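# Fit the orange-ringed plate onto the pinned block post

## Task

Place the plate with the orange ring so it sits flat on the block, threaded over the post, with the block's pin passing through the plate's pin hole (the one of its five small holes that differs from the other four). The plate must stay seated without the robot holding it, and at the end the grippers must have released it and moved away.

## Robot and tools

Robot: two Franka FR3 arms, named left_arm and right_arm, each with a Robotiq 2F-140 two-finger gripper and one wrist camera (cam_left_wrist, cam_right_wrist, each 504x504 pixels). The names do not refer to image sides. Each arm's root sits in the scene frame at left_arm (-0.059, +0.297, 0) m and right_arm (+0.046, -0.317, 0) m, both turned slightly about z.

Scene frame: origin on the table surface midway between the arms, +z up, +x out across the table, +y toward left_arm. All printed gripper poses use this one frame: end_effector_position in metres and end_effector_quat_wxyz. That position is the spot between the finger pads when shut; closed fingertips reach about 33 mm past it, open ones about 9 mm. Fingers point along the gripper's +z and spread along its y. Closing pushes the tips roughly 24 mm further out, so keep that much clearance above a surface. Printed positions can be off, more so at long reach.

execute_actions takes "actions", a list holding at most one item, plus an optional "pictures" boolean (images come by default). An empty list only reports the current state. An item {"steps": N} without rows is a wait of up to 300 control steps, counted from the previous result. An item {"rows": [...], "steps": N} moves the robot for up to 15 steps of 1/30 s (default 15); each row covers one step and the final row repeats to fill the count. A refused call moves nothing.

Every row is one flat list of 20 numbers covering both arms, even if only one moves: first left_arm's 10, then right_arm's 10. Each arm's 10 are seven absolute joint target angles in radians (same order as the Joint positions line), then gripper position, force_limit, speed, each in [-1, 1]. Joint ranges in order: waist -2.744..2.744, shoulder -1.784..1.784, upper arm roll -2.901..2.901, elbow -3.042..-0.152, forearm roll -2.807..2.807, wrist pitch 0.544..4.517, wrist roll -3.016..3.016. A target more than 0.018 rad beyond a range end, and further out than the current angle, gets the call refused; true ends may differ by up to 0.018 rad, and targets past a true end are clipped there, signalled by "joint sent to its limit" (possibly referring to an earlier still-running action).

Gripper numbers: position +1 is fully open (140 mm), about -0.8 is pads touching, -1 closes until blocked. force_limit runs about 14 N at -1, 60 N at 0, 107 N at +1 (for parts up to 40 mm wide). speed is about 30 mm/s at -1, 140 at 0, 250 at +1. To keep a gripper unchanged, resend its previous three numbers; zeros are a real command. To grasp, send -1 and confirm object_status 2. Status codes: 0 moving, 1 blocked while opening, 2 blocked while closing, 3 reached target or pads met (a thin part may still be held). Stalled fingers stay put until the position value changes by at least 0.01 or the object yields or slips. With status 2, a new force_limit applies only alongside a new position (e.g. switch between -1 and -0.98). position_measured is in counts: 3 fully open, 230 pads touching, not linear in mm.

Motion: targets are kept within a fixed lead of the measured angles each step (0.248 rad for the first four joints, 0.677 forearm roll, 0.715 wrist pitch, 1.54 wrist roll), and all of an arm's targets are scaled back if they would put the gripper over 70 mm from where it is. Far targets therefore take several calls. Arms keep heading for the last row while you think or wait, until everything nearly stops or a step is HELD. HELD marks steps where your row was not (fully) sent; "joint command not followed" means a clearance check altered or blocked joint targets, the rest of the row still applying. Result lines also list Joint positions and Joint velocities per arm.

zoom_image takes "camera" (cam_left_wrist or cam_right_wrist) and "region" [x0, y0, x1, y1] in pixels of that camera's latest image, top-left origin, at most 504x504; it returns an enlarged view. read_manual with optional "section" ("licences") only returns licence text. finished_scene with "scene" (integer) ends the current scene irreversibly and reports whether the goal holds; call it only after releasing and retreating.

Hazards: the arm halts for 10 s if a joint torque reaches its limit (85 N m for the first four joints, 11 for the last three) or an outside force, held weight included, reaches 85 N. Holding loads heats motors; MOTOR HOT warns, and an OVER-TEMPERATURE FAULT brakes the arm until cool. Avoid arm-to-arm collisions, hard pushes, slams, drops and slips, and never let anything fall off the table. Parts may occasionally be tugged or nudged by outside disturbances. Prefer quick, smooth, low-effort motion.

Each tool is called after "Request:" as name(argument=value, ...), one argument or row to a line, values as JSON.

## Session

Request:
execute_actions(
  actions=[],
)

Scene clock: 0.00 s of 5100.00 s.
left_arm: end_effector_position=(+0.4318, -0.2144, +0.3269) position_measured=3 object_status=3 end_effector_quat_wxyz=(+0.162, +0.126, +0.972, +0.113) | right_arm: end_effector_position=(+0.0615, -0.7381, +0.2166) position_measured=3 object_status=3 end_effector_quat_wxyz=(-0.508, -0.323, +0.719, +0.349)
Joint positions: left_arm=[-0.884  0.426 -0.083 -1.274  0.434  1.729  0.782] | right_arm=[-0.803  0.424  0.064 -1.953 -0.8    1.241  0.031]
Joint velocities: left_arm=[ 0.001 -0.001  0.     0.     0.001 -0.    -0.002] | right_arm=[-0.001  0.     0.    -0.    -0.    -0.    -0.001]

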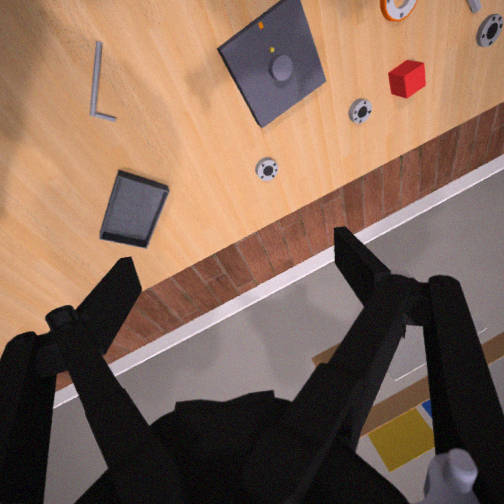

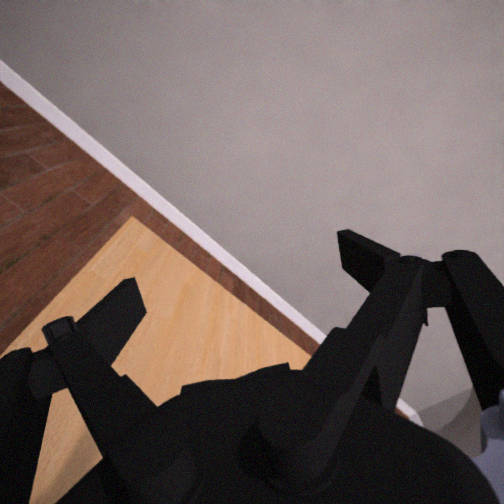

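Moving to the same viewing pose as before.

Request:
execute_actions(
  actions=[
    {"rows":[[-0.502,0.103,0,-1.86,0,1.963,-1.043,1,0,0,-0.803,0.424,0.064,-1.953,-0.8,1.241,0.031,1,0,0]]},
  ],
  pictures=false,
)

Request:
execute_actions(
  actions=[
    {"steps":75},
  ],
)

Scene clock: 5.33 s of 5100.00 s.
left_arm: end_effector_position=(+0.4521, +0.0186, +0.2456) position_measured=3 object_status=3 end_effector_quat_wxyz=(-0.008, +0.688, -0.725, -0.020) | right_arm: end_effector_position=(+0.0615, -0.7381, +0.2166) position_measured=3 object_status=3 end_effector_quat_wxyz=(-0.508, -0.323, +0.719, +0.349)
Joint positions: left_arm=[-0.497  0.116  0.011 -1.847  0.027  1.93  -0.468] | right_arm=[-0.803  0.424  0.064 -1.953 -0.8    1.241  0.031]
Joint velocities: left_arm=[ 0.018 -0.002 -0.017 -0.241 -0.205  0.148 -1.881] | right_arm=[ 0.    -0.    -0.    -0.001  0.    -0.    -0.   ]
Steps of this call (steps 1 to 90: nothing new was sent; then 1.83 s passed at rest; steps 91 to 105: all 15 steps of this action). Readings (joint positions | what the end effector reports):
91: left_arm=[-0.867 0.399 -0.086 -1.319 0.382 1.755 0.697] | right_arm=[-0.803 0.424 0.064 -1.953 -0.800 1.241 0.031] | left_arm position_measured=3 object_status=3 | right_arm position_measured=3 object_status=3
92: left_arm=[-0.838 0.363 -0.081 -1.368 0.330 1.774 0.611] | right_arm=[-0.803 0.424 0.064 -1.953 -0.800 1.241 0.031] | left_arm position_measured=3 object_status=3 | right_arm position_measured=3 object_status=3
94: left_arm=[-0.767 0.293 -0.063 -1.447 0.256 1.806 0.454] | right_arm=[-0.803 0.424 0.064 -1.953 -0.800 1.241 0.031] | left_arm position_measured=3 object_status=3 | right_arm position_measured=3 object_status=3
98: left_arm=[-0.615 0.173 -0.024 -1.614 0.143 1.864 0.127] | right_arm=[-0.803 0.424 0.064 -1.953 -0.800 1.241 0.031] | left_arm position_measured=3 object_status=3 | right_arm position_measured=3 object_status=3
105: the state above

Scene clock: 7.83 s of 5100.00 s.
left_arm: end_effector_position=(+0.4501, +0.0027, +0.2490) position_measured=3 object_status=3 end_effector_quat_wxyz=(-0.001, +0.863, -0.506, -0.002) | right_arm: end_effector_position=(+0.0615, -0.7381, +0.2166) position_measured=3 object_status=3 end_effector_quat_wxyz=(-0.508, -0.323, +0.719, +0.349)
Joint positions: left_arm=[-0.501  0.105  0.001 -1.859  0.002  1.96  -1.036] | right_arm=[-0.803  0.424  0.064 -1.953 -0.8    1.241  0.031]
Joint velocities: left_arm=[ 0.     0.001 -0.002 -0.     0.    -0.     0.002] | right_arm=[ 0.001  0.001  0.002 -0.002 -0.001  0.001 -0.001]
Steps of this call (steps 1 to 60: the robot went on to your last target; steps 61 to 75: nothing new was sent). Readings (joint positions | what the end effector reports):
1: left_arm=[-0.497 0.115 0.010 -1.853 0.021 1.935 -0.527] | right_arm=[-0.803 0.424 0.064 -1.953 -0.800 1.241 0.031] | left_arm position_measured=3 object_status=3 | right_arm position_measured=3 object_status=3
2: left_arm=[-0.497 0.114 0.008 -1.857 0.016 1.939 -0.579] | right_arm=[-0.803 0.424 0.064 -1.953 -0.800 1.241 0.031] | left_arm position_measured=3 object_status=3 | right_arm position_measured=3 object_status=3
4: left_arm=[-0.499 0.111 0.004 -1.859 0.010 1.945 -0.669] | right_arm=[-0.803 0.424 0.064 -1.953 -0.800 1.241 0.031] | left_arm position_measured=3 object_status=3 | right_arm position_measured=3 object_status=3
8: left_arm=[-0.501 0.105 0.001 -1.859 0.005 1.954 -0.799] | right_arm=[-0.803 0.424 0.064 -1.953 -0.800 1.241 0.031] | left_arm position_measured=3 object_status=3 | right_arm position_measured=3 object_status=3
75: the state above
All arms were judged still, so your last target was given up. Only a new action makes them travel on or press farther. Fingers that are still opening or closing keep moving.

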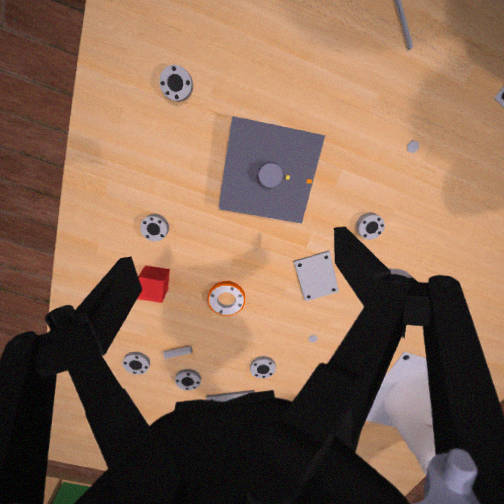

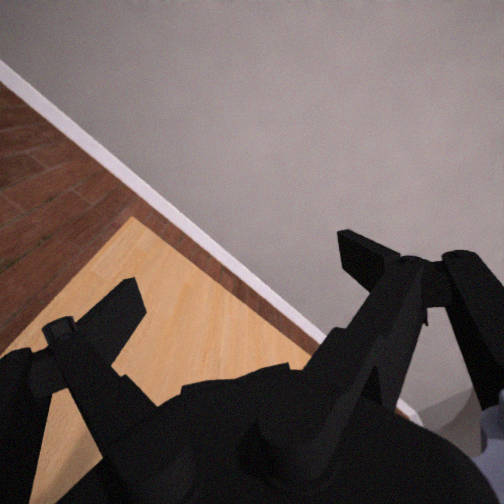

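Request:
execute_actions(
  actions=[
    {"rows":[[-0.281,-0.005,0,-2.416,0,2.414,-0.828,1,0,0,-0.803,0.424,0.064,-1.953,-0.8,1.241,0.031,1,0,0]]},
  ],
  pictures=false,
)

Request:
execute_actions(
  actions=[
    {"steps":40},
  ],
)

Request:
zoom_image(
  camera="cam_left_wrist",
  region=[150,0,450,300],
)

Scene clock: 13.67 s of 5100.00 s.
left_arm: end_effector_position=(+0.3894, +0.1566, +0.0923) position_measured=3 object_status=3 end_effector_quat_wxyz=(+0.005, +0.881, -0.473, -0.027) | right_arm: end_effector_position=(+0.0615, -0.7381, +0.2166) position_measured=3 object_status=3 end_effector_quat_wxyz=(-0.508, -0.323, +0.719, +0.349)
Joint positions: left_arm=[-0.282  0.005  0.004 -2.413  0.002  2.363 -0.891] | right_arm=[-0.803  0.424  0.064 -1.953 -0.8    1.241  0.031]
Joint velocities: left_arm=[-0.001 -0.046 -0.027 -0.07   0.     0.276  0.184] | right_arm=[-0.001  0.001 -0.001 -0.001  0.     0.001 -0.002]
Steps of this call (steps 1 to 90: nothing new was sent; then 2.33 s passed at rest; steps 91 to 105: all 15 steps of this action). Readings (joint positions | what the end effector reports):
91: left_arm=[-0.483 0.091 -0.010 -1.888 0.002 1.998 -1.027] | right_arm=[-0.803 0.424 0.064 -1.953 -0.800 1.241 0.031] | left_arm position_measured=3 object_status=3 | right_arm position_measured=3 object_status=3
92: left_arm=[-0.457 0.073 -0.016 -1.928 0.002 2.037 -1.016] | right_arm=[-0.803 0.424 0.064 -1.953 -0.800 1.241 0.031] | left_arm position_measured=3 object_status=3 | right_arm position_measured=3 object_status=3
94: left_arm=[-0.399 0.040 -0.014 -2.017 0.002 2.117 -0.995] | right_arm=[-0.803 0.424 0.064 -1.953 -0.800 1.241 0.031] | left_arm position_measured=3 object_status=3 | right_arm position_measured=3 object_status=3
98: left_arm=[-0.312 0.005 0.005 -2.228 0.002 2.244 -0.954] | right_arm=[-0.803 0.424 0.064 -1.953 -0.800 1.241 0.031] | left_arm position_measured=3 object_status=3 | right_arm position_measured=3 object_status=3
105: the state above

Scene clock: 15.00 s of 5100.00 s.
left_arm: end_effector_position=(+0.4050, +0.1505, +0.0994) position_measured=3 object_status=3 end_effector_quat_wxyz=(-0.000, +0.867, -0.498, -0.000) | right_arm: end_effector_position=(+0.0615, -0.7381, +0.2166) position_measured=3 object_status=3 end_effector_quat_wxyz=(-0.508, -0.323, +0.719, +0.349)
Joint positions: left_arm=[-0.282 -0.003  0.002 -2.415  0.002  2.411 -0.836] | right_arm=[-0.803  0.424  0.064 -1.953 -0.8    1.241  0.031]
Joint velocities: left_arm=[-0.    -0.001 -0.001 -0.     0.001 -0.001  0.002] | right_arm=[ 0.001  0.001 -0.     0.     0.     0.    -0.   ]
Steps of this call (steps 1 to 30: the robot went on to your last target; steps 31 to 40: nothing new was sent). Readings (joint positions | what the end effector reports):
1: left_arm=[-0.282 0.004 0.003 -2.414 0.002 2.371 -0.885] | right_arm=[-0.803 0.424 0.064 -1.953 -0.800 1.241 0.031] | left_arm position_measured=3 object_status=3 | right_arm position_measured=3 object_status=3
2: left_arm=[-0.282 0.002 0.003 -2.415 0.002 2.378 -0.880] | right_arm=[-0.803 0.424 0.064 -1.953 -0.800 1.241 0.031] | left_arm position_measured=3 object_status=3 | right_arm position_measured=3 object_status=3
4: left_arm=[-0.282 -0.001 0.002 -2.415 0.002 2.389 -0.871] | right_arm=[-0.803 0.424 0.064 -1.953 -0.800 1.241 0.031] | left_arm position_measured=3 object_status=3 | right_arm position_measured=3 object_status=3
8: left_arm=[-0.282 -0.003 0.002 -2.415 0.002 2.402 -0.858] | right_arm=[-0.803 0.424 0.064 -1.953 -0.800 1.241 0.031] | left_arm position_measured=3 object_status=3 | right_arm position_measured=3 object_status=3
40: the state above
All arms were judged still, so your last target was given up. Only a new action makes them travel on or press farther. Fingers that are still opening or closing keep moving.

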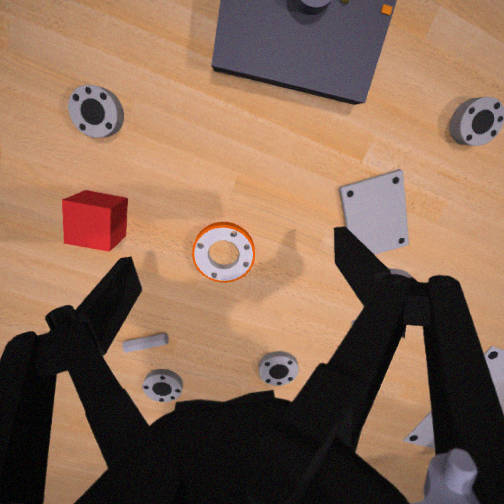

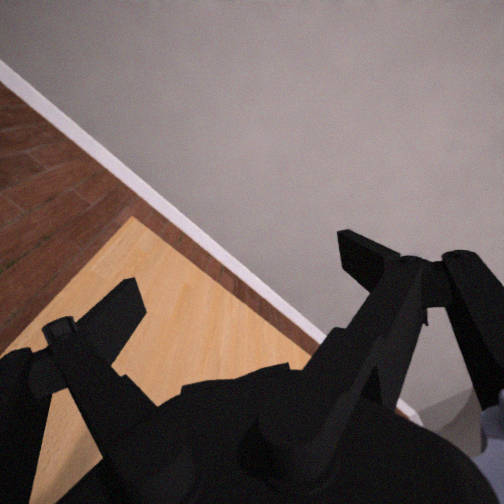

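Region (150, 0, 450, 300) of cam_left_wrist's 504x504 image, scaled by 1.680, with more detail than that image has.

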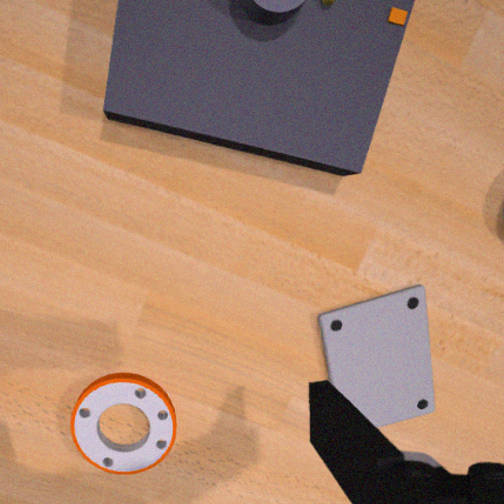

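Request:
execute_actions(
  actions=[
    {"rows":[[-0.228,0.04,0,-2.445,0,2.488,-0.775,0.3,0,0,-0.803,0.424,0.064,-1.953,-0.8,1.241,0.031,1,0,0]]},
  ],
)

Request:
execute_actions(
  actions=[
    {"rows":[[-0.228,0.1375,0,-2.465,0,2.606,-0.775,0.3,0,0,-0.803,0.424,0.064,-1.953,-0.8,1.241,0.031,1,0,0]]},
  ],
  pictures=false,
)

Request:
execute_actions(
  actions=[
    {"steps":10},
  ],
)

Scene clock: 20.53 s of 5100.00 s.
left_arm: end_effector_position=(+0.4068, +0.1762, +0.0729) position_measured=91 object_status=0 end_effector_quat_wxyz=(+0.000, +0.869, -0.494, -0.002) | right_arm: end_effector_position=(+0.0615, -0.7381, +0.2166) position_measured=3 object_status=3 end_effector_quat_wxyz=(-0.508, -0.323, +0.719, +0.349)
Joint positions: left_arm=[-0.23   0.04   0.001 -2.445  0.002  2.481 -0.793] | right_arm=[-0.803  0.424  0.064 -1.953 -0.8    1.241  0.031]
Joint velocities: left_arm=[-0.002  0.001 -0.     0.     0.002  0.025  0.036] | right_arm=[ 0.001  0.001  0.002 -0.001  0.     0.    -0.   ]
Steps of this call (steps 1 to 90: nothing new was sent; then 2.03 s passed at rest; steps 91 to 105: all 15 steps of this action). Readings (joint positions | what the end effector reports):
91: left_arm=[-0.273 0.001 -0.003 -2.418 0.002 2.424 -0.830] | right_arm=[-0.803 0.424 0.064 -1.953 -0.800 1.241 0.031] | left_arm position_measured=3 object_status=0 | right_arm position_measured=3 object_status=3
92: left_arm=[-0.261 0.010 -0.004 -2.423 0.002 2.436 -0.825] | right_arm=[-0.803 0.424 0.064 -1.953 -0.800 1.241 0.031] | left_arm position_measured=9 object_status=0 | right_arm position_measured=3 object_status=3
94: left_arm=[-0.242 0.028 -0.001 -2.436 0.002 2.452 -0.817] | right_arm=[-0.803 0.424 0.064 -1.953 -0.800 1.241 0.031] | left_arm position_measured=24 object_status=0 | right_arm position_measured=3 object_status=3
98: left_arm=[-0.230 0.040 0.001 -2.445 0.002 2.469 -0.805] | right_arm=[-0.803 0.424 0.064 -1.953 -0.800 1.241 0.031] | left_arm position_measured=55 object_status=0 | right_arm position_measured=3 object_status=3
105: the state above

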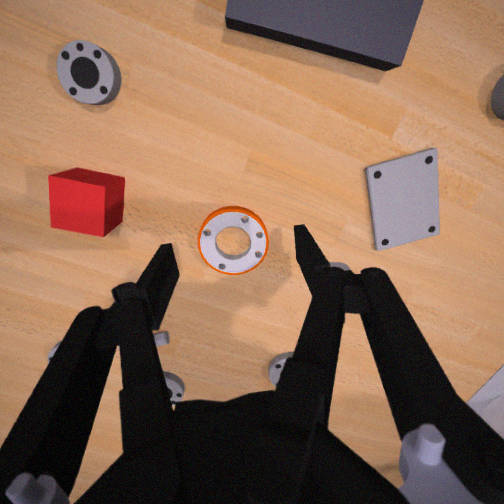

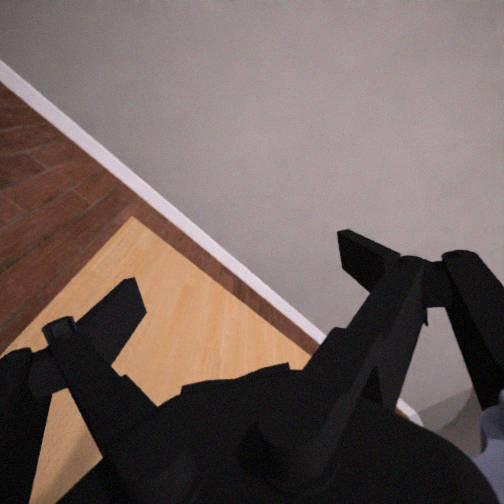

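Scene clock: 21.03 s of 5100.00 s.
left_arm: end_effector_position=(+0.4032, +0.1772, +0.0276) position_measured=91 object_status=3 end_effector_quat_wxyz=(+0.001, +0.867, -0.498, -0.004) | right_arm: end_effector_position=(+0.0615, -0.7381, +0.2166) position_measured=3 object_status=3 end_effector_quat_wxyz=(-0.508, -0.323, +0.719, +0.349)
Joint positions: left_arm=[-0.23   0.138  0.001 -2.467  0.001  2.596 -0.784] | right_arm=[-0.803  0.424  0.064 -1.953 -0.8    1.241  0.031]
Joint velocities: left_arm=[ 0.     0.001 -0.001  0.001  0.     0.042  0.005] | right_arm=[ 0.    -0.     0.    -0.     0.     0.001  0.001]
Steps of this call (steps 1 to 15: all 15 steps of this action). Readings (joint positions | what the end effector reports):
1: left_arm=[-0.230 0.052 0.001 -2.444 0.001 2.502 -0.792] | right_arm=[-0.803 0.424 0.064 -1.953 -0.800 1.241 0.031] | left_arm position_measured=91 object_status=0 | right_arm position_measured=3 object_status=3
2: left_arm=[-0.230 0.075 0.001 -2.445 0.001 2.522 -0.791] | right_arm=[-0.803 0.424 0.064 -1.953 -0.800 1.241 0.031] | left_arm position_measured=91 object_status=0 | right_arm position_measured=3 object_status=3
4: left_arm=[-0.230 0.114 0.001 -2.457 0.001 2.548 -0.789] | right_arm=[-0.803 0.424 0.064 -1.953 -0.800 1.241 0.031] | left_arm position_measured=91 object_status=3 | right_arm position_measured=3 object_status=3
8: left_arm=[-0.230 0.138 0.001 -2.467 0.001 2.576 -0.787] | right_arm=[-0.803 0.424 0.064 -1.953 -0.800 1.241 0.031] | left_arm position_measured=91 object_status=3 | right_arm position_measured=3 object_status=3
15: the state above

Scene clock: 21.37 s of 5100.00 s.
left_arm: end_effector_position=(+0.4050, +0.1767, +0.0281) position_measured=91 object_status=3 end_effector_quat_wxyz=(-0.000, +0.867, -0.498, -0.001) | right_arm: end_effector_position=(+0.0615, -0.7381, +0.2166) position_measured=3 object_status=3 end_effector_quat_wxyz=(-0.508, -0.323, +0.719, +0.349)
Joint positions: left_arm=[-0.23   0.138  0.001 -2.467  0.001  2.602 -0.783] | right_arm=[-0.803  0.424  0.064 -1.953 -0.8    1.241  0.031]
Joint velocities: left_arm=[-0.001  0.001 -0.    -0.002  0.     0.005  0.003] | right_arm=[ 0.    -0.001  0.     0.     0.    -0.    -0.   ]
Steps of this call (steps 1 to 10: the robot went on to your last target). Readings (joint positions | what the end effector reports):
1: left_arm=[-0.230 0.138 0.001 -2.467 0.001 2.598 -0.784] | right_arm=[-0.803 0.424 0.064 -1.953 -0.800 1.241 0.031] | left_arm position_measured=91 object_status=3 | right_arm position_measured=3 object_status=3
2: left_arm=[-0.230 0.138 0.001 -2.467 0.001 2.599 -0.784] | right_arm=[-0.803 0.424 0.064 -1.953 -0.800 1.241 0.031] | left_arm position_measured=91 object_status=3 | right_arm position_measured=3 object_status=3
4: left_arm=[-0.230 0.138 0.001 -2.467 0.001 2.600 -0.784] | right_arm=[-0.803 0.424 0.064 -1.953 -0.800 1.241 0.031] | left_arm position_measured=91 object_status=3 | right_arm position_measured=3 object_status=3
8: left_arm=[-0.230 0.138 0.001 -2.467 0.001 2.602 -0.783] | right_arm=[-0.803 0.424 0.064 -1.953 -0.800 1.241 0.031] | left_arm position_measured=91 object_status=3 | right_arm position_measured=3 object_status=3
10: the state above

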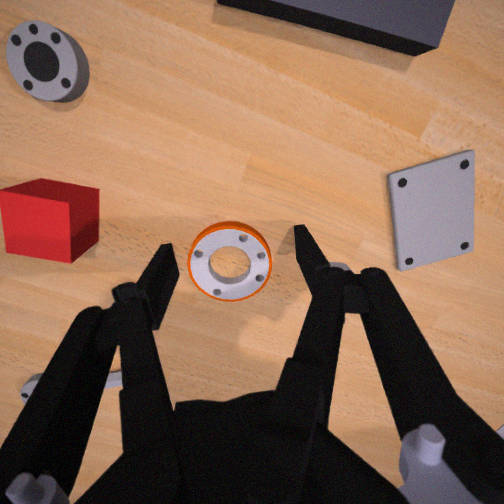

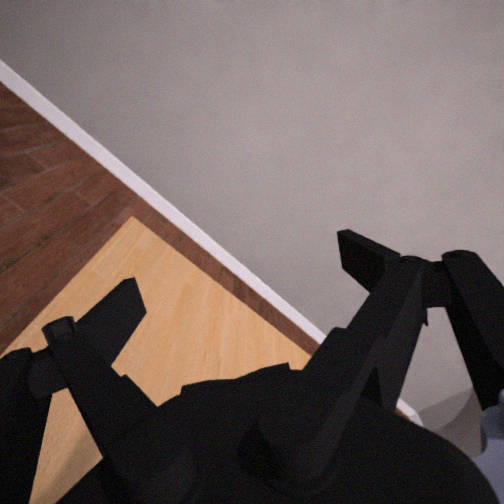

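Request:
execute_actions(
  actions=[
    {"rows":[[-0.226,0.1375,0,-2.465,0,2.606,-0.775,-1,0,-0.5,-0.803,0.424,0.064,-1.953,-0.8,1.241,0.031,1,0,0]]},
  ],
  pictures=false,
)

Request:
execute_actions(
  actions=[
    {"steps":8},
  ],
)

Request:
execute_actions(
  actions=[
    {"rows":[[-0.226,-0.04,0,-2.41,0,2.373,-0.775,-1,0,-0.5,-0.803,0.424,0.064,-1.953,-0.8,1.241,0.031,1,0,0]]},
  ],
  pictures=false,
)

Request:
execute_actions(
  actions=[
    {"rows":[[-0.43,0.1,0,-2.2,0,2.303,-0.7,-1,0,-0.5,-0.803,0.424,0.064,-1.953,-0.8,1.241,0.031,1,0,0]],"steps":10},
  ],
  pictures=false,
)

Request:
execute_actions(
  actions=[
    {"rows":[[-0.595,0.2846,0,-2.013,0,2.301,-0.652,-1,0,-0.5,-0.803,0.424,0.064,-1.953,-0.8,1.241,0.031,1,0,0]]},
  ],
  pictures=false,
)

Request:
execute_actions(
  actions=[
    {"steps":10},
  ],
)

Request:
zoom_image(
  camera="cam_left_wrist",
  region=[140,160,340,360],
)

Scene clock: 28.93 s of 5100.00 s.
left_arm: end_effector_position=(+0.4062, +0.1772, +0.0287) position_measured=139 object_status=0 end_effector_quat_wxyz=(-0.000, +0.867, -0.498, -0.000) | right_arm: end_effector_position=(+0.0615, -0.7381, +0.2166) position_measured=3 object_status=3 end_effector_quat_wxyz=(-0.508, -0.323, +0.719, +0.349)
Joint positions: left_arm=[-0.228  0.138  0.001 -2.466  0.001  2.604 -0.782] | right_arm=[-0.803  0.424  0.064 -1.953 -0.8    1.241  0.031]
Joint velocities: left_arm=[ 0.001  0.002  0.001  0.001  0.    -0.    -0.001] | right_arm=[-0.001  0.     0.    -0.     0.    -0.    -0.   ]
Steps of this call (steps 1 to 15: the robot went on to your last target; steps 16 to 90: nothing new was sent; then 4.07 s passed at rest; steps 91 to 105: all 15 steps of this action). Readings (joint positions | what the end effector reports):
91: left_arm=[-0.230 0.138 0.001 -2.467 0.001 2.603 -0.782] | right_arm=[-0.803 0.424 0.064 -1.953 -0.800 1.241 0.031] | left_arm position_measured=91 object_status=0 | right_arm position_measured=3 object_status=3
92: left_arm=[-0.229 0.138 0.001 -2.467 0.001 2.603 -0.782] | right_arm=[-0.803 0.424 0.064 -1.953 -0.800 1.241 0.031] | left_arm position_measured=95 object_status=0 | right_arm position_measured=3 object_status=3
94: left_arm=[-0.229 0.138 0.001 -2.467 0.001 2.603 -0.782] | right_arm=[-0.803 0.424 0.064 -1.953 -0.800 1.241 0.031] | left_arm position_measured=104 object_status=0 | right_arm position_measured=3 object_status=3
98: left_arm=[-0.228 0.138 0.001 -2.466 0.001 2.604 -0.782] | right_arm=[-0.803 0.424 0.064 -1.953 -0.800 1.241 0.031] | left_arm position_measured=122 object_status=0 | right_arm position_measured=3 object_status=3
105: the state above

Scene clock: 29.20 s of 5100.00 s.
left_arm: end_effector_position=(+0.4062, +0.1772, +0.0287) position_measured=139 object_status=2 end_effector_quat_wxyz=(-0.000, +0.867, -0.498, -0.000) | right_arm: end_effector_position=(+0.0615, -0.7381, +0.2166) position_measured=3 object_status=3 end_effector_quat_wxyz=(-0.508, -0.323, +0.719, +0.349)
Joint positions: left_arm=[-0.228  0.138  0.001 -2.466  0.001  2.604 -0.782] | right_arm=[-0.803  0.424  0.064 -1.953 -0.8    1.241  0.031]
Joint velocities: left_arm=[ 0.001  0.001  0.    -0.     0.001 -0.    -0.001] | right_arm=[-0.001 -0.001 -0.001  0.    -0.002 -0.001  0.   ]
Steps of this call (steps 1 to 8: the robot went on to your last target). Readings (joint positions | what the end effector reports):
1: left_arm=[-0.228 0.138 0.001 -2.466 0.001 2.604 -0.782] | right_arm=[-0.803 0.424 0.064 -1.953 -0.800 1.241 0.031] | left_arm position_measured=139 object_status=0 | right_arm position_measured=3 object_status=3
2: left_arm=[-0.228 0.138 0.001 -2.466 0.001 2.604 -0.782] | right_arm=[-0.803 0.424 0.064 -1.953 -0.800 1.241 0.031] | left_arm position_measured=139 object_status=2 | right_arm position_measured=3 object_status=3
4: left_arm=[-0.228 0.138 0.001 -2.466 0.001 2.604 -0.782] | right_arm=[-0.803 0.424 0.064 -1.953 -0.800 1.241 0.031] | left_arm position_measured=139 object_status=2 | right_arm position_measured=3 object_status=3
8: the state above

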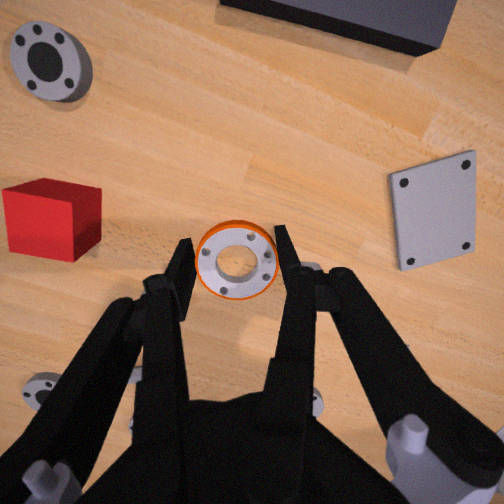

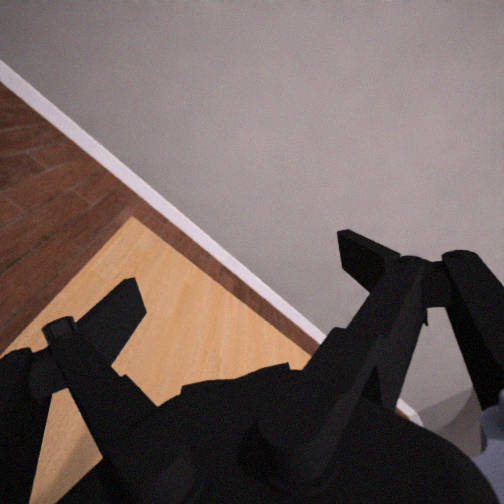

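Scene clock: 29.70 s of 5100.00 s.
left_arm: end_effector_position=(+0.4167, +0.1745, +0.1187) position_measured=139 object_status=2 end_effector_quat_wxyz=(-0.003, +0.867, -0.498, +0.010) | right_arm: end_effector_position=(+0.0615, -0.7381, +0.2166) position_measured=3 object_status=3 end_effector_quat_wxyz=(-0.508, -0.323, +0.719, +0.349)
Joint positions: left_arm=[-0.228 -0.042  0.001 -2.409  0.001  2.389 -0.782] | right_arm=[-0.803  0.424  0.064 -1.953 -0.8    1.241  0.031]
Joint velocities: left_arm=[ 0.001  0.004 -0.    -0.007 -0.001 -0.087 -0.001] | right_arm=[-0.     0.001 -0.     0.     0.    -0.001 -0.001]
Steps of this call (steps 1 to 15: all 15 steps of this action). Readings (joint positions | what the end effector reports):
1: left_arm=[-0.228 0.123 0.001 -2.465 0.001 2.572 -0.782] | right_arm=[-0.803 0.424 0.064 -1.953 -0.800 1.241 0.031] | left_arm position_measured=139 object_status=2 | right_arm position_measured=3 object_status=3
2: left_arm=[-0.228 0.089 0.001 -2.459 0.001 2.539 -0.782] | right_arm=[-0.803 0.424 0.064 -1.953 -0.800 1.241 0.031] | left_arm position_measured=139 object_status=2 | right_arm position_measured=3 object_status=3
4: left_arm=[-0.228 0.018 0.001 -2.433 0.001 2.486 -0.782] | right_arm=[-0.803 0.424 0.064 -1.953 -0.800 1.241 0.031] | left_arm position_measured=139 object_status=2 | right_arm position_measured=3 object_status=3
8: left_arm=[-0.228 -0.042 0.001 -2.404 0.001 2.431 -0.782] | right_arm=[-0.803 0.424 0.064 -1.953 -0.800 1.241 0.031] | left_arm position_measured=139 object_status=2 | right_arm position_measured=3 object_status=3
15: the state above

Scene clock: 30.03 s of 5100.00 s.
left_arm: end_effector_position=(+0.4298, +0.0512, +0.1282) position_measured=139 object_status=2 end_effector_quat_wxyz=(-0.002, +0.796, -0.605, +0.010) | right_arm: end_effector_position=(+0.0615, -0.7381, +0.2166) position_measured=3 object_status=3 end_effector_quat_wxyz=(-0.508, -0.323, +0.719, +0.349)
Joint positions: left_arm=[-0.432  0.095 -0.008 -2.207  0.001  2.322 -0.737] | right_arm=[-0.803  0.424  0.064 -1.953 -0.8    1.241  0.031]
Joint velocities: left_arm=[-0.039  0.048  0.001  0.063 -0.001 -0.097  0.097] | right_arm=[-0.001  0.001 -0.    -0.001 -0.    -0.001 -0.002]
Steps of this call (steps 1 to 10: all 10 steps of this action). Readings (joint positions | what the end effector reports):
1: left_arm=[-0.249 -0.024 0.013 -2.384 0.001 2.377 -0.779] | right_arm=[-0.803 0.424 0.064 -1.953 -0.800 1.241 0.031] | left_arm position_measured=139 object_status=2 | right_arm position_measured=3 object_status=3
2: left_arm=[-0.278 0.002 0.017 -2.346 0.001 2.369 -0.774] | right_arm=[-0.803 0.424 0.064 -1.953 -0.800 1.241 0.031] | left_arm position_measured=139 object_status=2 | right_arm position_measured=3 object_status=3
4: left_arm=[-0.342 0.047 0.014 -2.279 0.001 2.353 -0.764] | right_arm=[-0.803 0.424 0.064 -1.953 -0.800 1.241 0.031] | left_arm position_measured=139 object_status=2 | right_arm position_measured=3 object_status=3
8: left_arm=[-0.422 0.090 -0.007 -2.214 0.001 2.330 -0.744] | right_arm=[-0.803 0.424 0.064 -1.953 -0.800 1.241 0.031] | left_arm position_measured=139 object_status=2 | right_arm position_measured=3 object_status=3
10: the state above

Scene clock: 30.53 s of 5100.00 s.
left_arm: end_effector_position=(+0.4258, -0.0534, +0.1005) position_measured=139 object_status=2 end_effector_quat_wxyz=(-0.000, +0.725, -0.689, +0.002) | right_arm: end_effector_position=(+0.0615, -0.7381, +0.2166) position_measured=3 object_status=3 end_effector_quat_wxyz=(-0.508, -0.323, +0.719, +0.349)
Joint positions: left_arm=[-0.597  0.285 -0.003 -2.016  0.001  2.305 -0.676] | right_arm=[-0.803  0.424  0.064 -1.953 -0.8    1.241  0.031]
Joint velocities: left_arm=[ 0.015 -0.001  0.021  0.011 -0.    -0.005  0.055] | right_arm=[-0.001 -0.002  0.002 -0.     0.     0.    -0.002]
Steps of this call (steps 1 to 15: all 15 steps of this action). Readings (joint positions | what the end effector reports):
1: left_arm=[-0.451 0.118 0.004 -2.176 0.001 2.316 -0.732] | right_arm=[-0.803 0.424 0.064 -1.953 -0.800 1.241 0.031] | left_arm position_measured=139 object_status=2 | right_arm position_measured=3 object_status=3
2: left_arm=[-0.475 0.154 0.009 -2.135 0.001 2.316 -0.727] | right_arm=[-0.803 0.424 0.064 -1.953 -0.800 1.241 0.031] | left_arm position_measured=139 object_status=2 | right_arm position_measured=3 object_status=3
4: left_arm=[-0.528 0.217 0.009 -2.072 0.001 2.314 -0.715] | right_arm=[-0.803 0.424 0.064 -1.953 -0.800 1.241 0.031] | left_arm position_measured=139 object_status=2 | right_arm position_measured=3 object_status=3
8: left_arm=[-0.592 0.278 -0.008 -2.028 0.001 2.309 -0.695] | right_arm=[-0.803 0.424 0.064 -1.953 -0.800 1.241 0.031] | left_arm position_measured=139 object_status=2 | right_arm position_measured=3 object_status=3
15: the state above

Scene clock: 30.87 s of 5100.00 s.
left_arm: end_effector_position=(+0.4265, -0.0524, +0.1007) position_measured=139 object_status=2 end_effector_quat_wxyz=(-0.000, +0.721, -0.693, +0.002) | right_arm: end_effector_position=(+0.0615, -0.7381, +0.2166) position_measured=3 object_status=3 end_effector_quat_wxyz=(-0.508, -0.323, +0.719, +0.349)
Joint positions: left_arm=[-0.597  0.285 -0.002 -2.015  0.001  2.304 -0.665] | right_arm=[-0.803  0.424  0.064 -1.953 -0.8    1.241  0.031]
Joint velocities: left_arm=[-0.001  0.    -0.002  0.    -0.001 -0.001  0.018] | right_arm=[-0.    -0.     0.    -0.001  0.     0.001 -0.   ]
Steps of this call (steps 1 to 10: the robot went on to your last target). Readings (joint positions | what the end effector reports):
1: left_arm=[-0.597 0.285 -0.002 -2.016 0.001 2.305 -0.674] | right_arm=[-0.803 0.424 0.064 -1.953 -0.800 1.241 0.031] | left_arm position_measured=139 object_status=2 | right_arm position_measured=3 object_status=3
2: left_arm=[-0.597 0.285 -0.002 -2.015 0.001 2.304 -0.673] | right_arm=[-0.803 0.424 0.064 -1.953 -0.800 1.241 0.031] | left_arm position_measured=139 object_status=2 | right_arm position_measured=3 object_status=3
4: left_arm=[-0.597 0.285 -0.002 -2.015 0.001 2.304 -0.670] | right_arm=[-0.803 0.424 0.064 -1.953 -0.800 1.241 0.031] | left_arm position_measured=139 object_status=2 | right_arm position_measured=3 object_status=3
8: left_arm=[-0.597 0.285 -0.002 -2.015 0.001 2.304 -0.666] | right_arm=[-0.803 0.424 0.064 -1.953 -0.800 1.241 0.031] | left_arm position_measured=139 object_status=2 | right_arm position_measured=3 object_status=3
10: the state above

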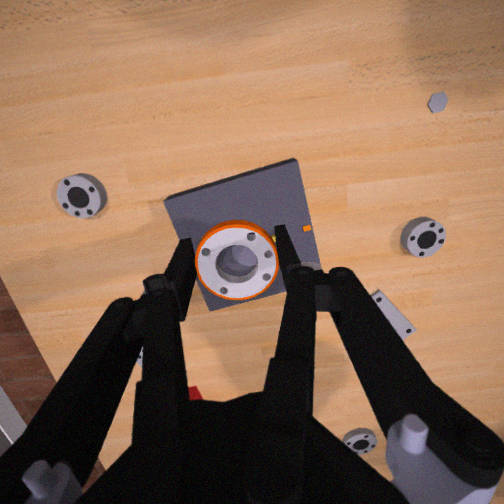

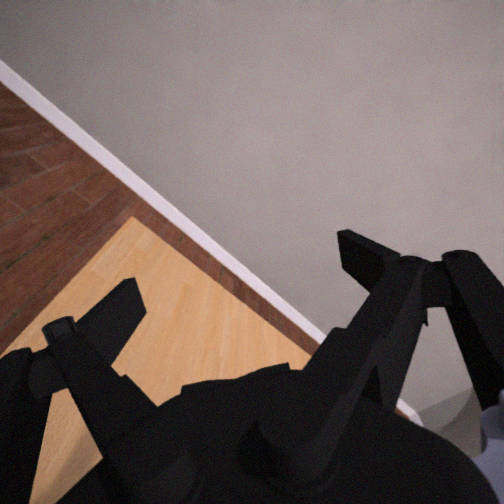

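Region (140, 160, 340, 360) of cam_left_wrist's 504x504 image, scaled by 2.520, with more detail than that image has.

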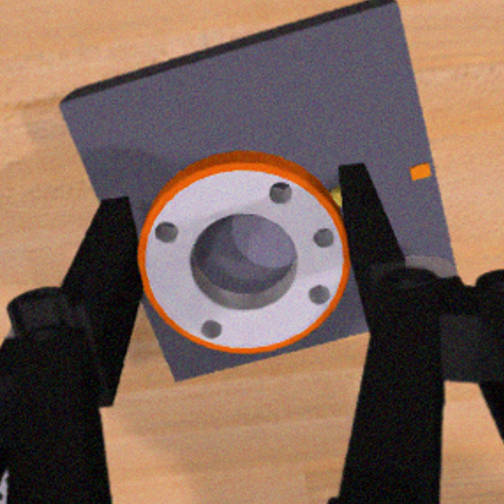

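Request:
execute_actions(
  actions=[
    {"rows":[[-0.5934,0.294,0,-2.069,0,2.366,-0.652,-1,0,-0.5,-0.803,0.424,0.064,-1.953,-0.8,1.241,0.031,1,0,0]]},
  ],
  pictures=false,
)

Request:
execute_actions(
  actions=[
    {"steps":10},
  ],
)

Request:
zoom_image(
  camera="cam_left_wrist",
  region=[180,200,290,310],
)

Scene clock: 36.93 s of 5100.00 s.
left_arm: end_effector_position=(+0.4163, -0.0444, +0.0764) position_measured=139 object_status=2 end_effector_quat_wxyz=(+0.000, +0.720, -0.694, -0.002) | right_arm: end_effector_position=(+0.0615, -0.7381, +0.2166) position_measured=3 object_status=3 end_effector_quat_wxyz=(-0.508, -0.323, +0.719, +0.349)
Joint positions: left_arm=[-0.596  0.296 -0.002 -2.069  0.001  2.359 -0.659] | right_arm=[-0.803  0.424  0.064 -1.953 -0.8    1.241  0.031]
Joint velocities: left_arm=[-0.001 -0.    -0.001  0.001 -0.001  0.02   0.   ] | right_arm=[-0.    -0.     0.001 -0.    -0.001  0.     0.002]
Steps of this call (steps 1 to 30: the robot went on to your last target; steps 31 to 90: nothing new was sent; then 2.57 s passed at rest; steps 91 to 105: all 15 steps of this action). Readings (joint positions | what the end effector reports):
91: left_arm=[-0.597 0.283 -0.002 -2.024 0.001 2.315 -0.659] | right_arm=[-0.803 0.424 0.064 -1.953 -0.800 1.241 0.031] | left_arm position_measured=139 object_status=2 | right_arm position_measured=3 object_status=3
92: left_arm=[-0.596 0.283 -0.002 -2.037 0.001 2.324 -0.659] | right_arm=[-0.803 0.424 0.064 -1.953 -0.800 1.241 0.031] | left_arm position_measured=139 object_status=2 | right_arm position_measured=3 object_status=3
94: left_arm=[-0.596 0.289 -0.002 -2.056 0.001 2.336 -0.659] | right_arm=[-0.803 0.424 0.064 -1.953 -0.800 1.241 0.031] | left_arm position_measured=139 object_status=2 | right_arm position_measured=3 object_status=3
98: left_arm=[-0.596 0.296 -0.002 -2.069 0.001 2.349 -0.659] | right_arm=[-0.803 0.424 0.064 -1.953 -0.800 1.241 0.031] | left_arm position_measured=139 object_status=2 | right_arm position_measured=3 object_status=3
105: the state above

Scene clock: 37.27 s of 5100.00 s.
left_arm: end_effector_position=(+0.4170, -0.0449, +0.0766) position_measured=139 object_status=2 end_effector_quat_wxyz=(+0.000, +0.720, -0.694, -0.001) | right_arm: end_effector_position=(+0.0615, -0.7381, +0.2166) position_measured=3 object_status=3 end_effector_quat_wxyz=(-0.508, -0.323, +0.719, +0.349)
Joint positions: left_arm=[-0.596  0.296 -0.002 -2.069  0.001  2.362 -0.659] | right_arm=[-0.803  0.424  0.064 -1.953 -0.8    1.241  0.031]
Joint velocities: left_arm=[-0.    -0.     0.    -0.001  0.001  0.002  0.   ] | right_arm=[-0.    -0.001 -0.001 -0.002 -0.    -0.001  0.   ]
Steps of this call (steps 1 to 10: the robot went on to your last target). Readings (joint positions | what the end effector reports):
1: left_arm=[-0.596 0.296 -0.002 -2.069 0.001 2.360 -0.659] | right_arm=[-0.803 0.424 0.064 -1.953 -0.800 1.241 0.031] | left_arm position_measured=139 object_status=2 | right_arm position_measured=3 object_status=3
2: left_arm=[-0.596 0.296 -0.002 -2.069 0.001 2.361 -0.659] | right_arm=[-0.803 0.424 0.064 -1.953 -0.800 1.241 0.031] | left_arm position_measured=139 object_status=2 | right_arm position_measured=3 object_status=3
4: left_arm=[-0.596 0.296 -0.002 -2.069 0.001 2.361 -0.659] | right_arm=[-0.803 0.424 0.064 -1.953 -0.800 1.241 0.031] | left_arm position_measured=139 object_status=2 | right_arm position_measured=3 object_status=3
8: left_arm=[-0.596 0.296 -0.002 -2.069 0.001 2.362 -0.659] | right_arm=[-0.803 0.424 0.064 -1.953 -0.800 1.241 0.031] | left_arm position_measured=139 object_status=2 | right_arm position_measured=3 object_status=3
10: the state above

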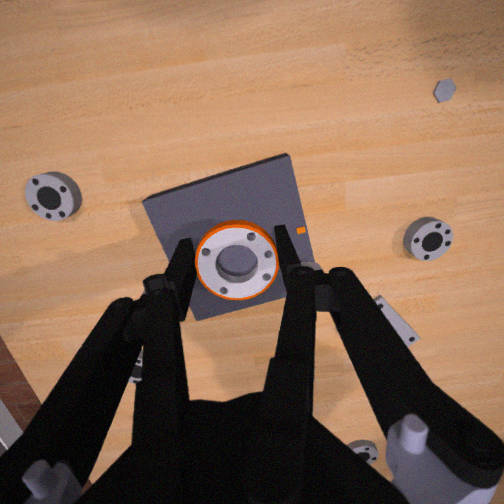

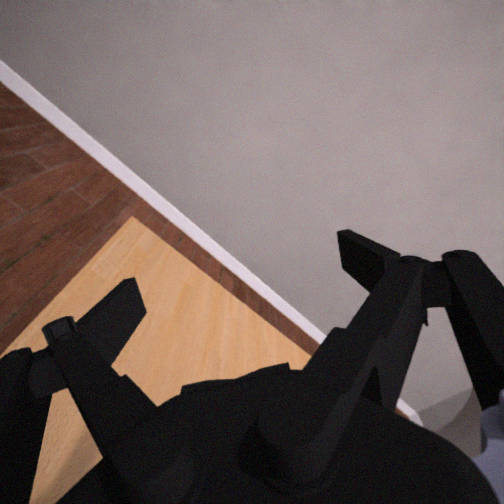

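Region (180, 200, 290, 310) of cam_left_wrist's 504x504 image, scaled by 4.582, with more detail than that image has.

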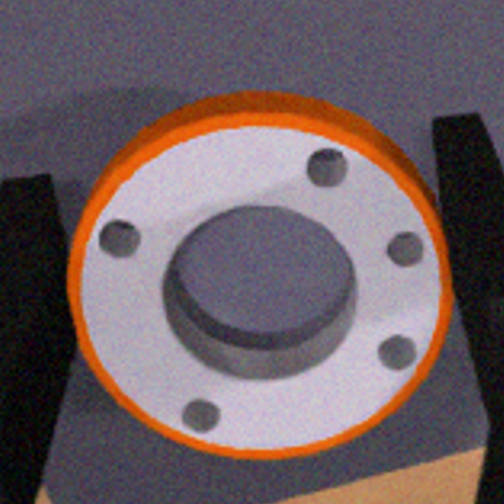

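Request:
execute_actions(
  actions=[
    {"rows":[[-0.5945,0.309,0,-2.0735,0,2.386,-0.652,-1,0,-0.5,-0.803,0.424,0.064,-1.953,-0.8,1.241,0.031,1,0,0]]},
  ],
)

Request:
zoom_image(
  camera="cam_left_wrist",
  region=[180,200,290,310],
)

Scene clock: 41.67 s of 5100.00 s.
left_arm: end_effector_position=(+0.4177, -0.0453, +0.0694) position_measured=139 object_status=2 end_effector_quat_wxyz=(-0.000, +0.720, -0.694, +0.000) | right_arm: end_effector_position=(+0.0615, -0.7381, +0.2166) position_measured=3 object_status=3 end_effector_quat_wxyz=(-0.508, -0.323, +0.719, +0.349)
Joint positions: left_arm=[-0.596  0.308 -0.002 -2.073  0.001  2.382 -0.659] | right_arm=[-0.803  0.424  0.064 -1.953 -0.8    1.241  0.031]
Joint velocities: left_arm=[-0.    -0.001 -0.001  0.002  0.     0.006 -0.002] | right_arm=[ 0.    -0.002 -0.     0.    -0.001  0.     0.001]
Steps of this call (steps 1 to 15: the robot went on to your last target; steps 16 to 90: nothing new was sent; then 0.90 s passed at rest; steps 91 to 105: all 15 steps of this action). Readings (joint positions | what the end effector reports):
91: left_arm=[-0.596 0.297 -0.002 -2.069 0.001 2.366 -0.659] | right_arm=[-0.803 0.424 0.064 -1.953 -0.800 1.241 0.031] | left_arm position_measured=139 object_status=2 | right_arm position_measured=3 object_status=3
92: left_arm=[-0.596 0.299 -0.002 -2.069 0.001 2.369 -0.659] | right_arm=[-0.803 0.424 0.064 -1.953 -0.800 1.241 0.031] | left_arm position_measured=139 object_status=2 | right_arm position_measured=3 object_status=3
94: left_arm=[-0.596 0.304 -0.002 -2.071 0.001 2.374 -0.659] | right_arm=[-0.803 0.424 0.064 -1.953 -0.800 1.241 0.031] | left_arm position_measured=139 object_status=2 | right_arm position_measured=3 object_status=3
98: left_arm=[-0.596 0.308 -0.002 -2.073 0.001 2.378 -0.659] | right_arm=[-0.803 0.424 0.064 -1.953 -0.800 1.241 0.031] | left_arm position_measured=139 object_status=2 | right_arm position_measured=3 object_status=3
105: the state above

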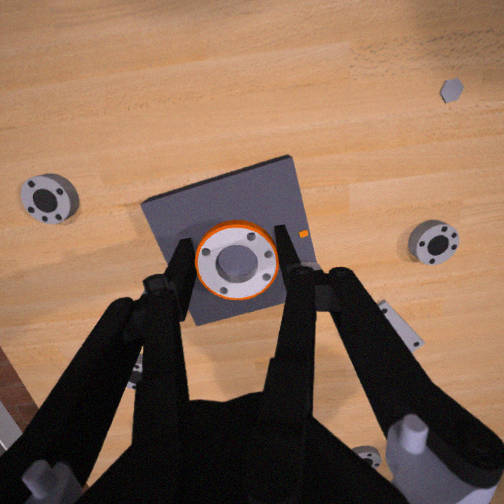

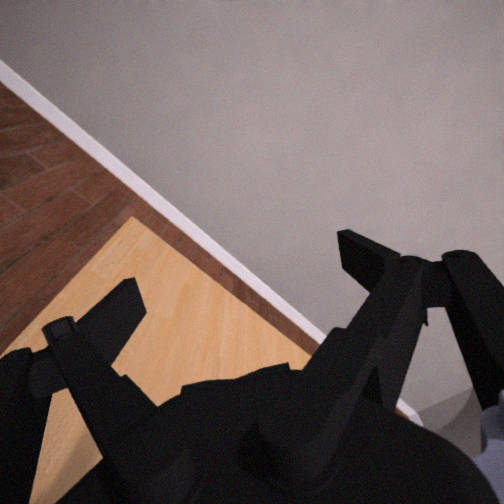

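Region (180, 200, 290, 310) of cam_left_wrist's 504x504 image, scaled by 4.582, with more detail than that image has.

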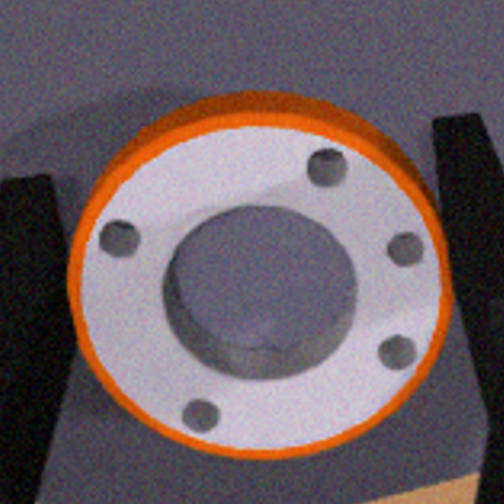

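Request:
execute_actions(
  actions=[
    {"rows":[[-0.5945,0.326,0,-2.079,0,2.408,-0.652,-1,0,-0.5,-0.803,0.424,0.064,-1.953,-0.8,1.241,0.031,1,0,0]]},
  ],
)

Request:
zoom_image(
  camera="cam_left_wrist",
  region=[200,200,310,310],
)

Scene clock: 45.77 s of 5100.00 s.
left_arm: end_effector_position=(+0.4195, -0.0468, +0.0674) position_measured=139 object_status=2 end_effector_quat_wxyz=(-0.000, +0.720, -0.694, +0.004) | right_arm: end_effector_position=(+0.0615, -0.7381, +0.2166) position_measured=3 object_status=3 end_effector_quat_wxyz=(-0.508, -0.323, +0.719, +0.349)
Joint positions: left_arm=[-0.596  0.313 -0.002 -2.073  0.     2.393 -0.659] | right_arm=[-0.803  0.424  0.064 -1.953 -0.8    1.241  0.031]
Joint velocities: left_arm=[ 0.001  0.    -0.001 -0.001  0.001  0.     0.001] | right_arm=[ 0.     0.    -0.001  0.001 -0.002  0.     0.001]
Steps of this call (steps 1 to 15: the robot went on to your last target; steps 16 to 90: nothing new was sent; then 0.60 s passed at rest; steps 91 to 105: all 15 steps of this action). Readings (joint positions | what the end effector reports):
91: left_arm=[-0.596 0.310 -0.002 -2.073 0.001 2.387 -0.659] | right_arm=[-0.803 0.424 0.064 -1.953 -0.800 1.241 0.031] | left_arm position_measured=139 object_status=2 | right_arm position_measured=3 object_status=3
92: left_arm=[-0.596 0.313 -0.002 -2.073 0.001 2.391 -0.659] | right_arm=[-0.803 0.424 0.064 -1.953 -0.800 1.241 0.031] | left_arm position_measured=139 object_status=2 | right_arm position_measured=3 object_status=3
94: left_arm=[-0.596 0.313 -0.002 -2.073 0.000 2.393 -0.659] | right_arm=[-0.803 0.424 0.064 -1.953 -0.800 1.241 0.031] | left_arm position_measured=139 object_status=2 | right_arm position_measured=3 object_status=3
98: left_arm=[-0.596 0.313 -0.002 -2.073 0.000 2.393 -0.659] | right_arm=[-0.803 0.424 0.064 -1.953 -0.800 1.241 0.031] | left_arm position_measured=139 object_status=2 | right_arm position_measured=3 object_status=3
105: the state above

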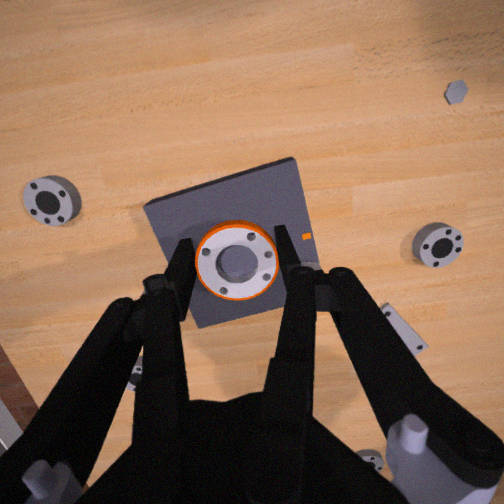

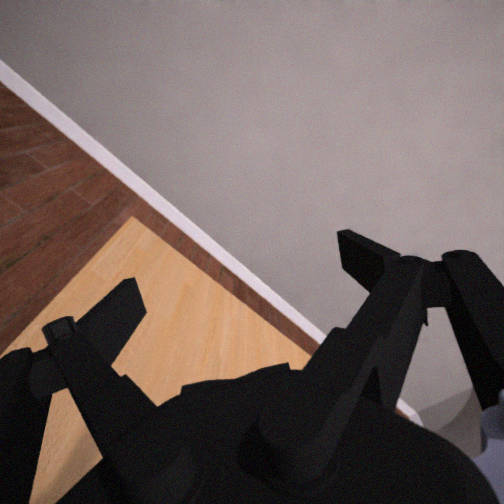

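Region (200, 200, 310, 310) of cam_left_wrist's 504x504 image, scaled by 4.582, with more detail than that image has.

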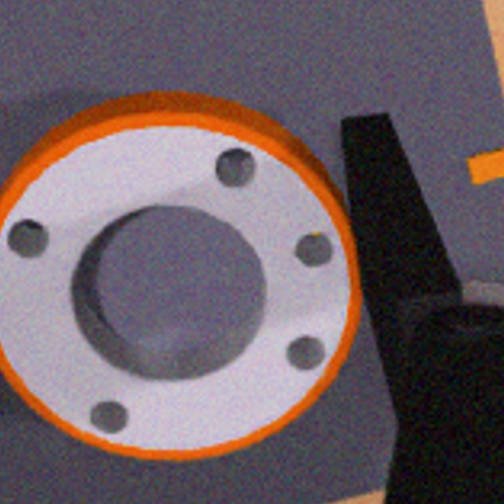

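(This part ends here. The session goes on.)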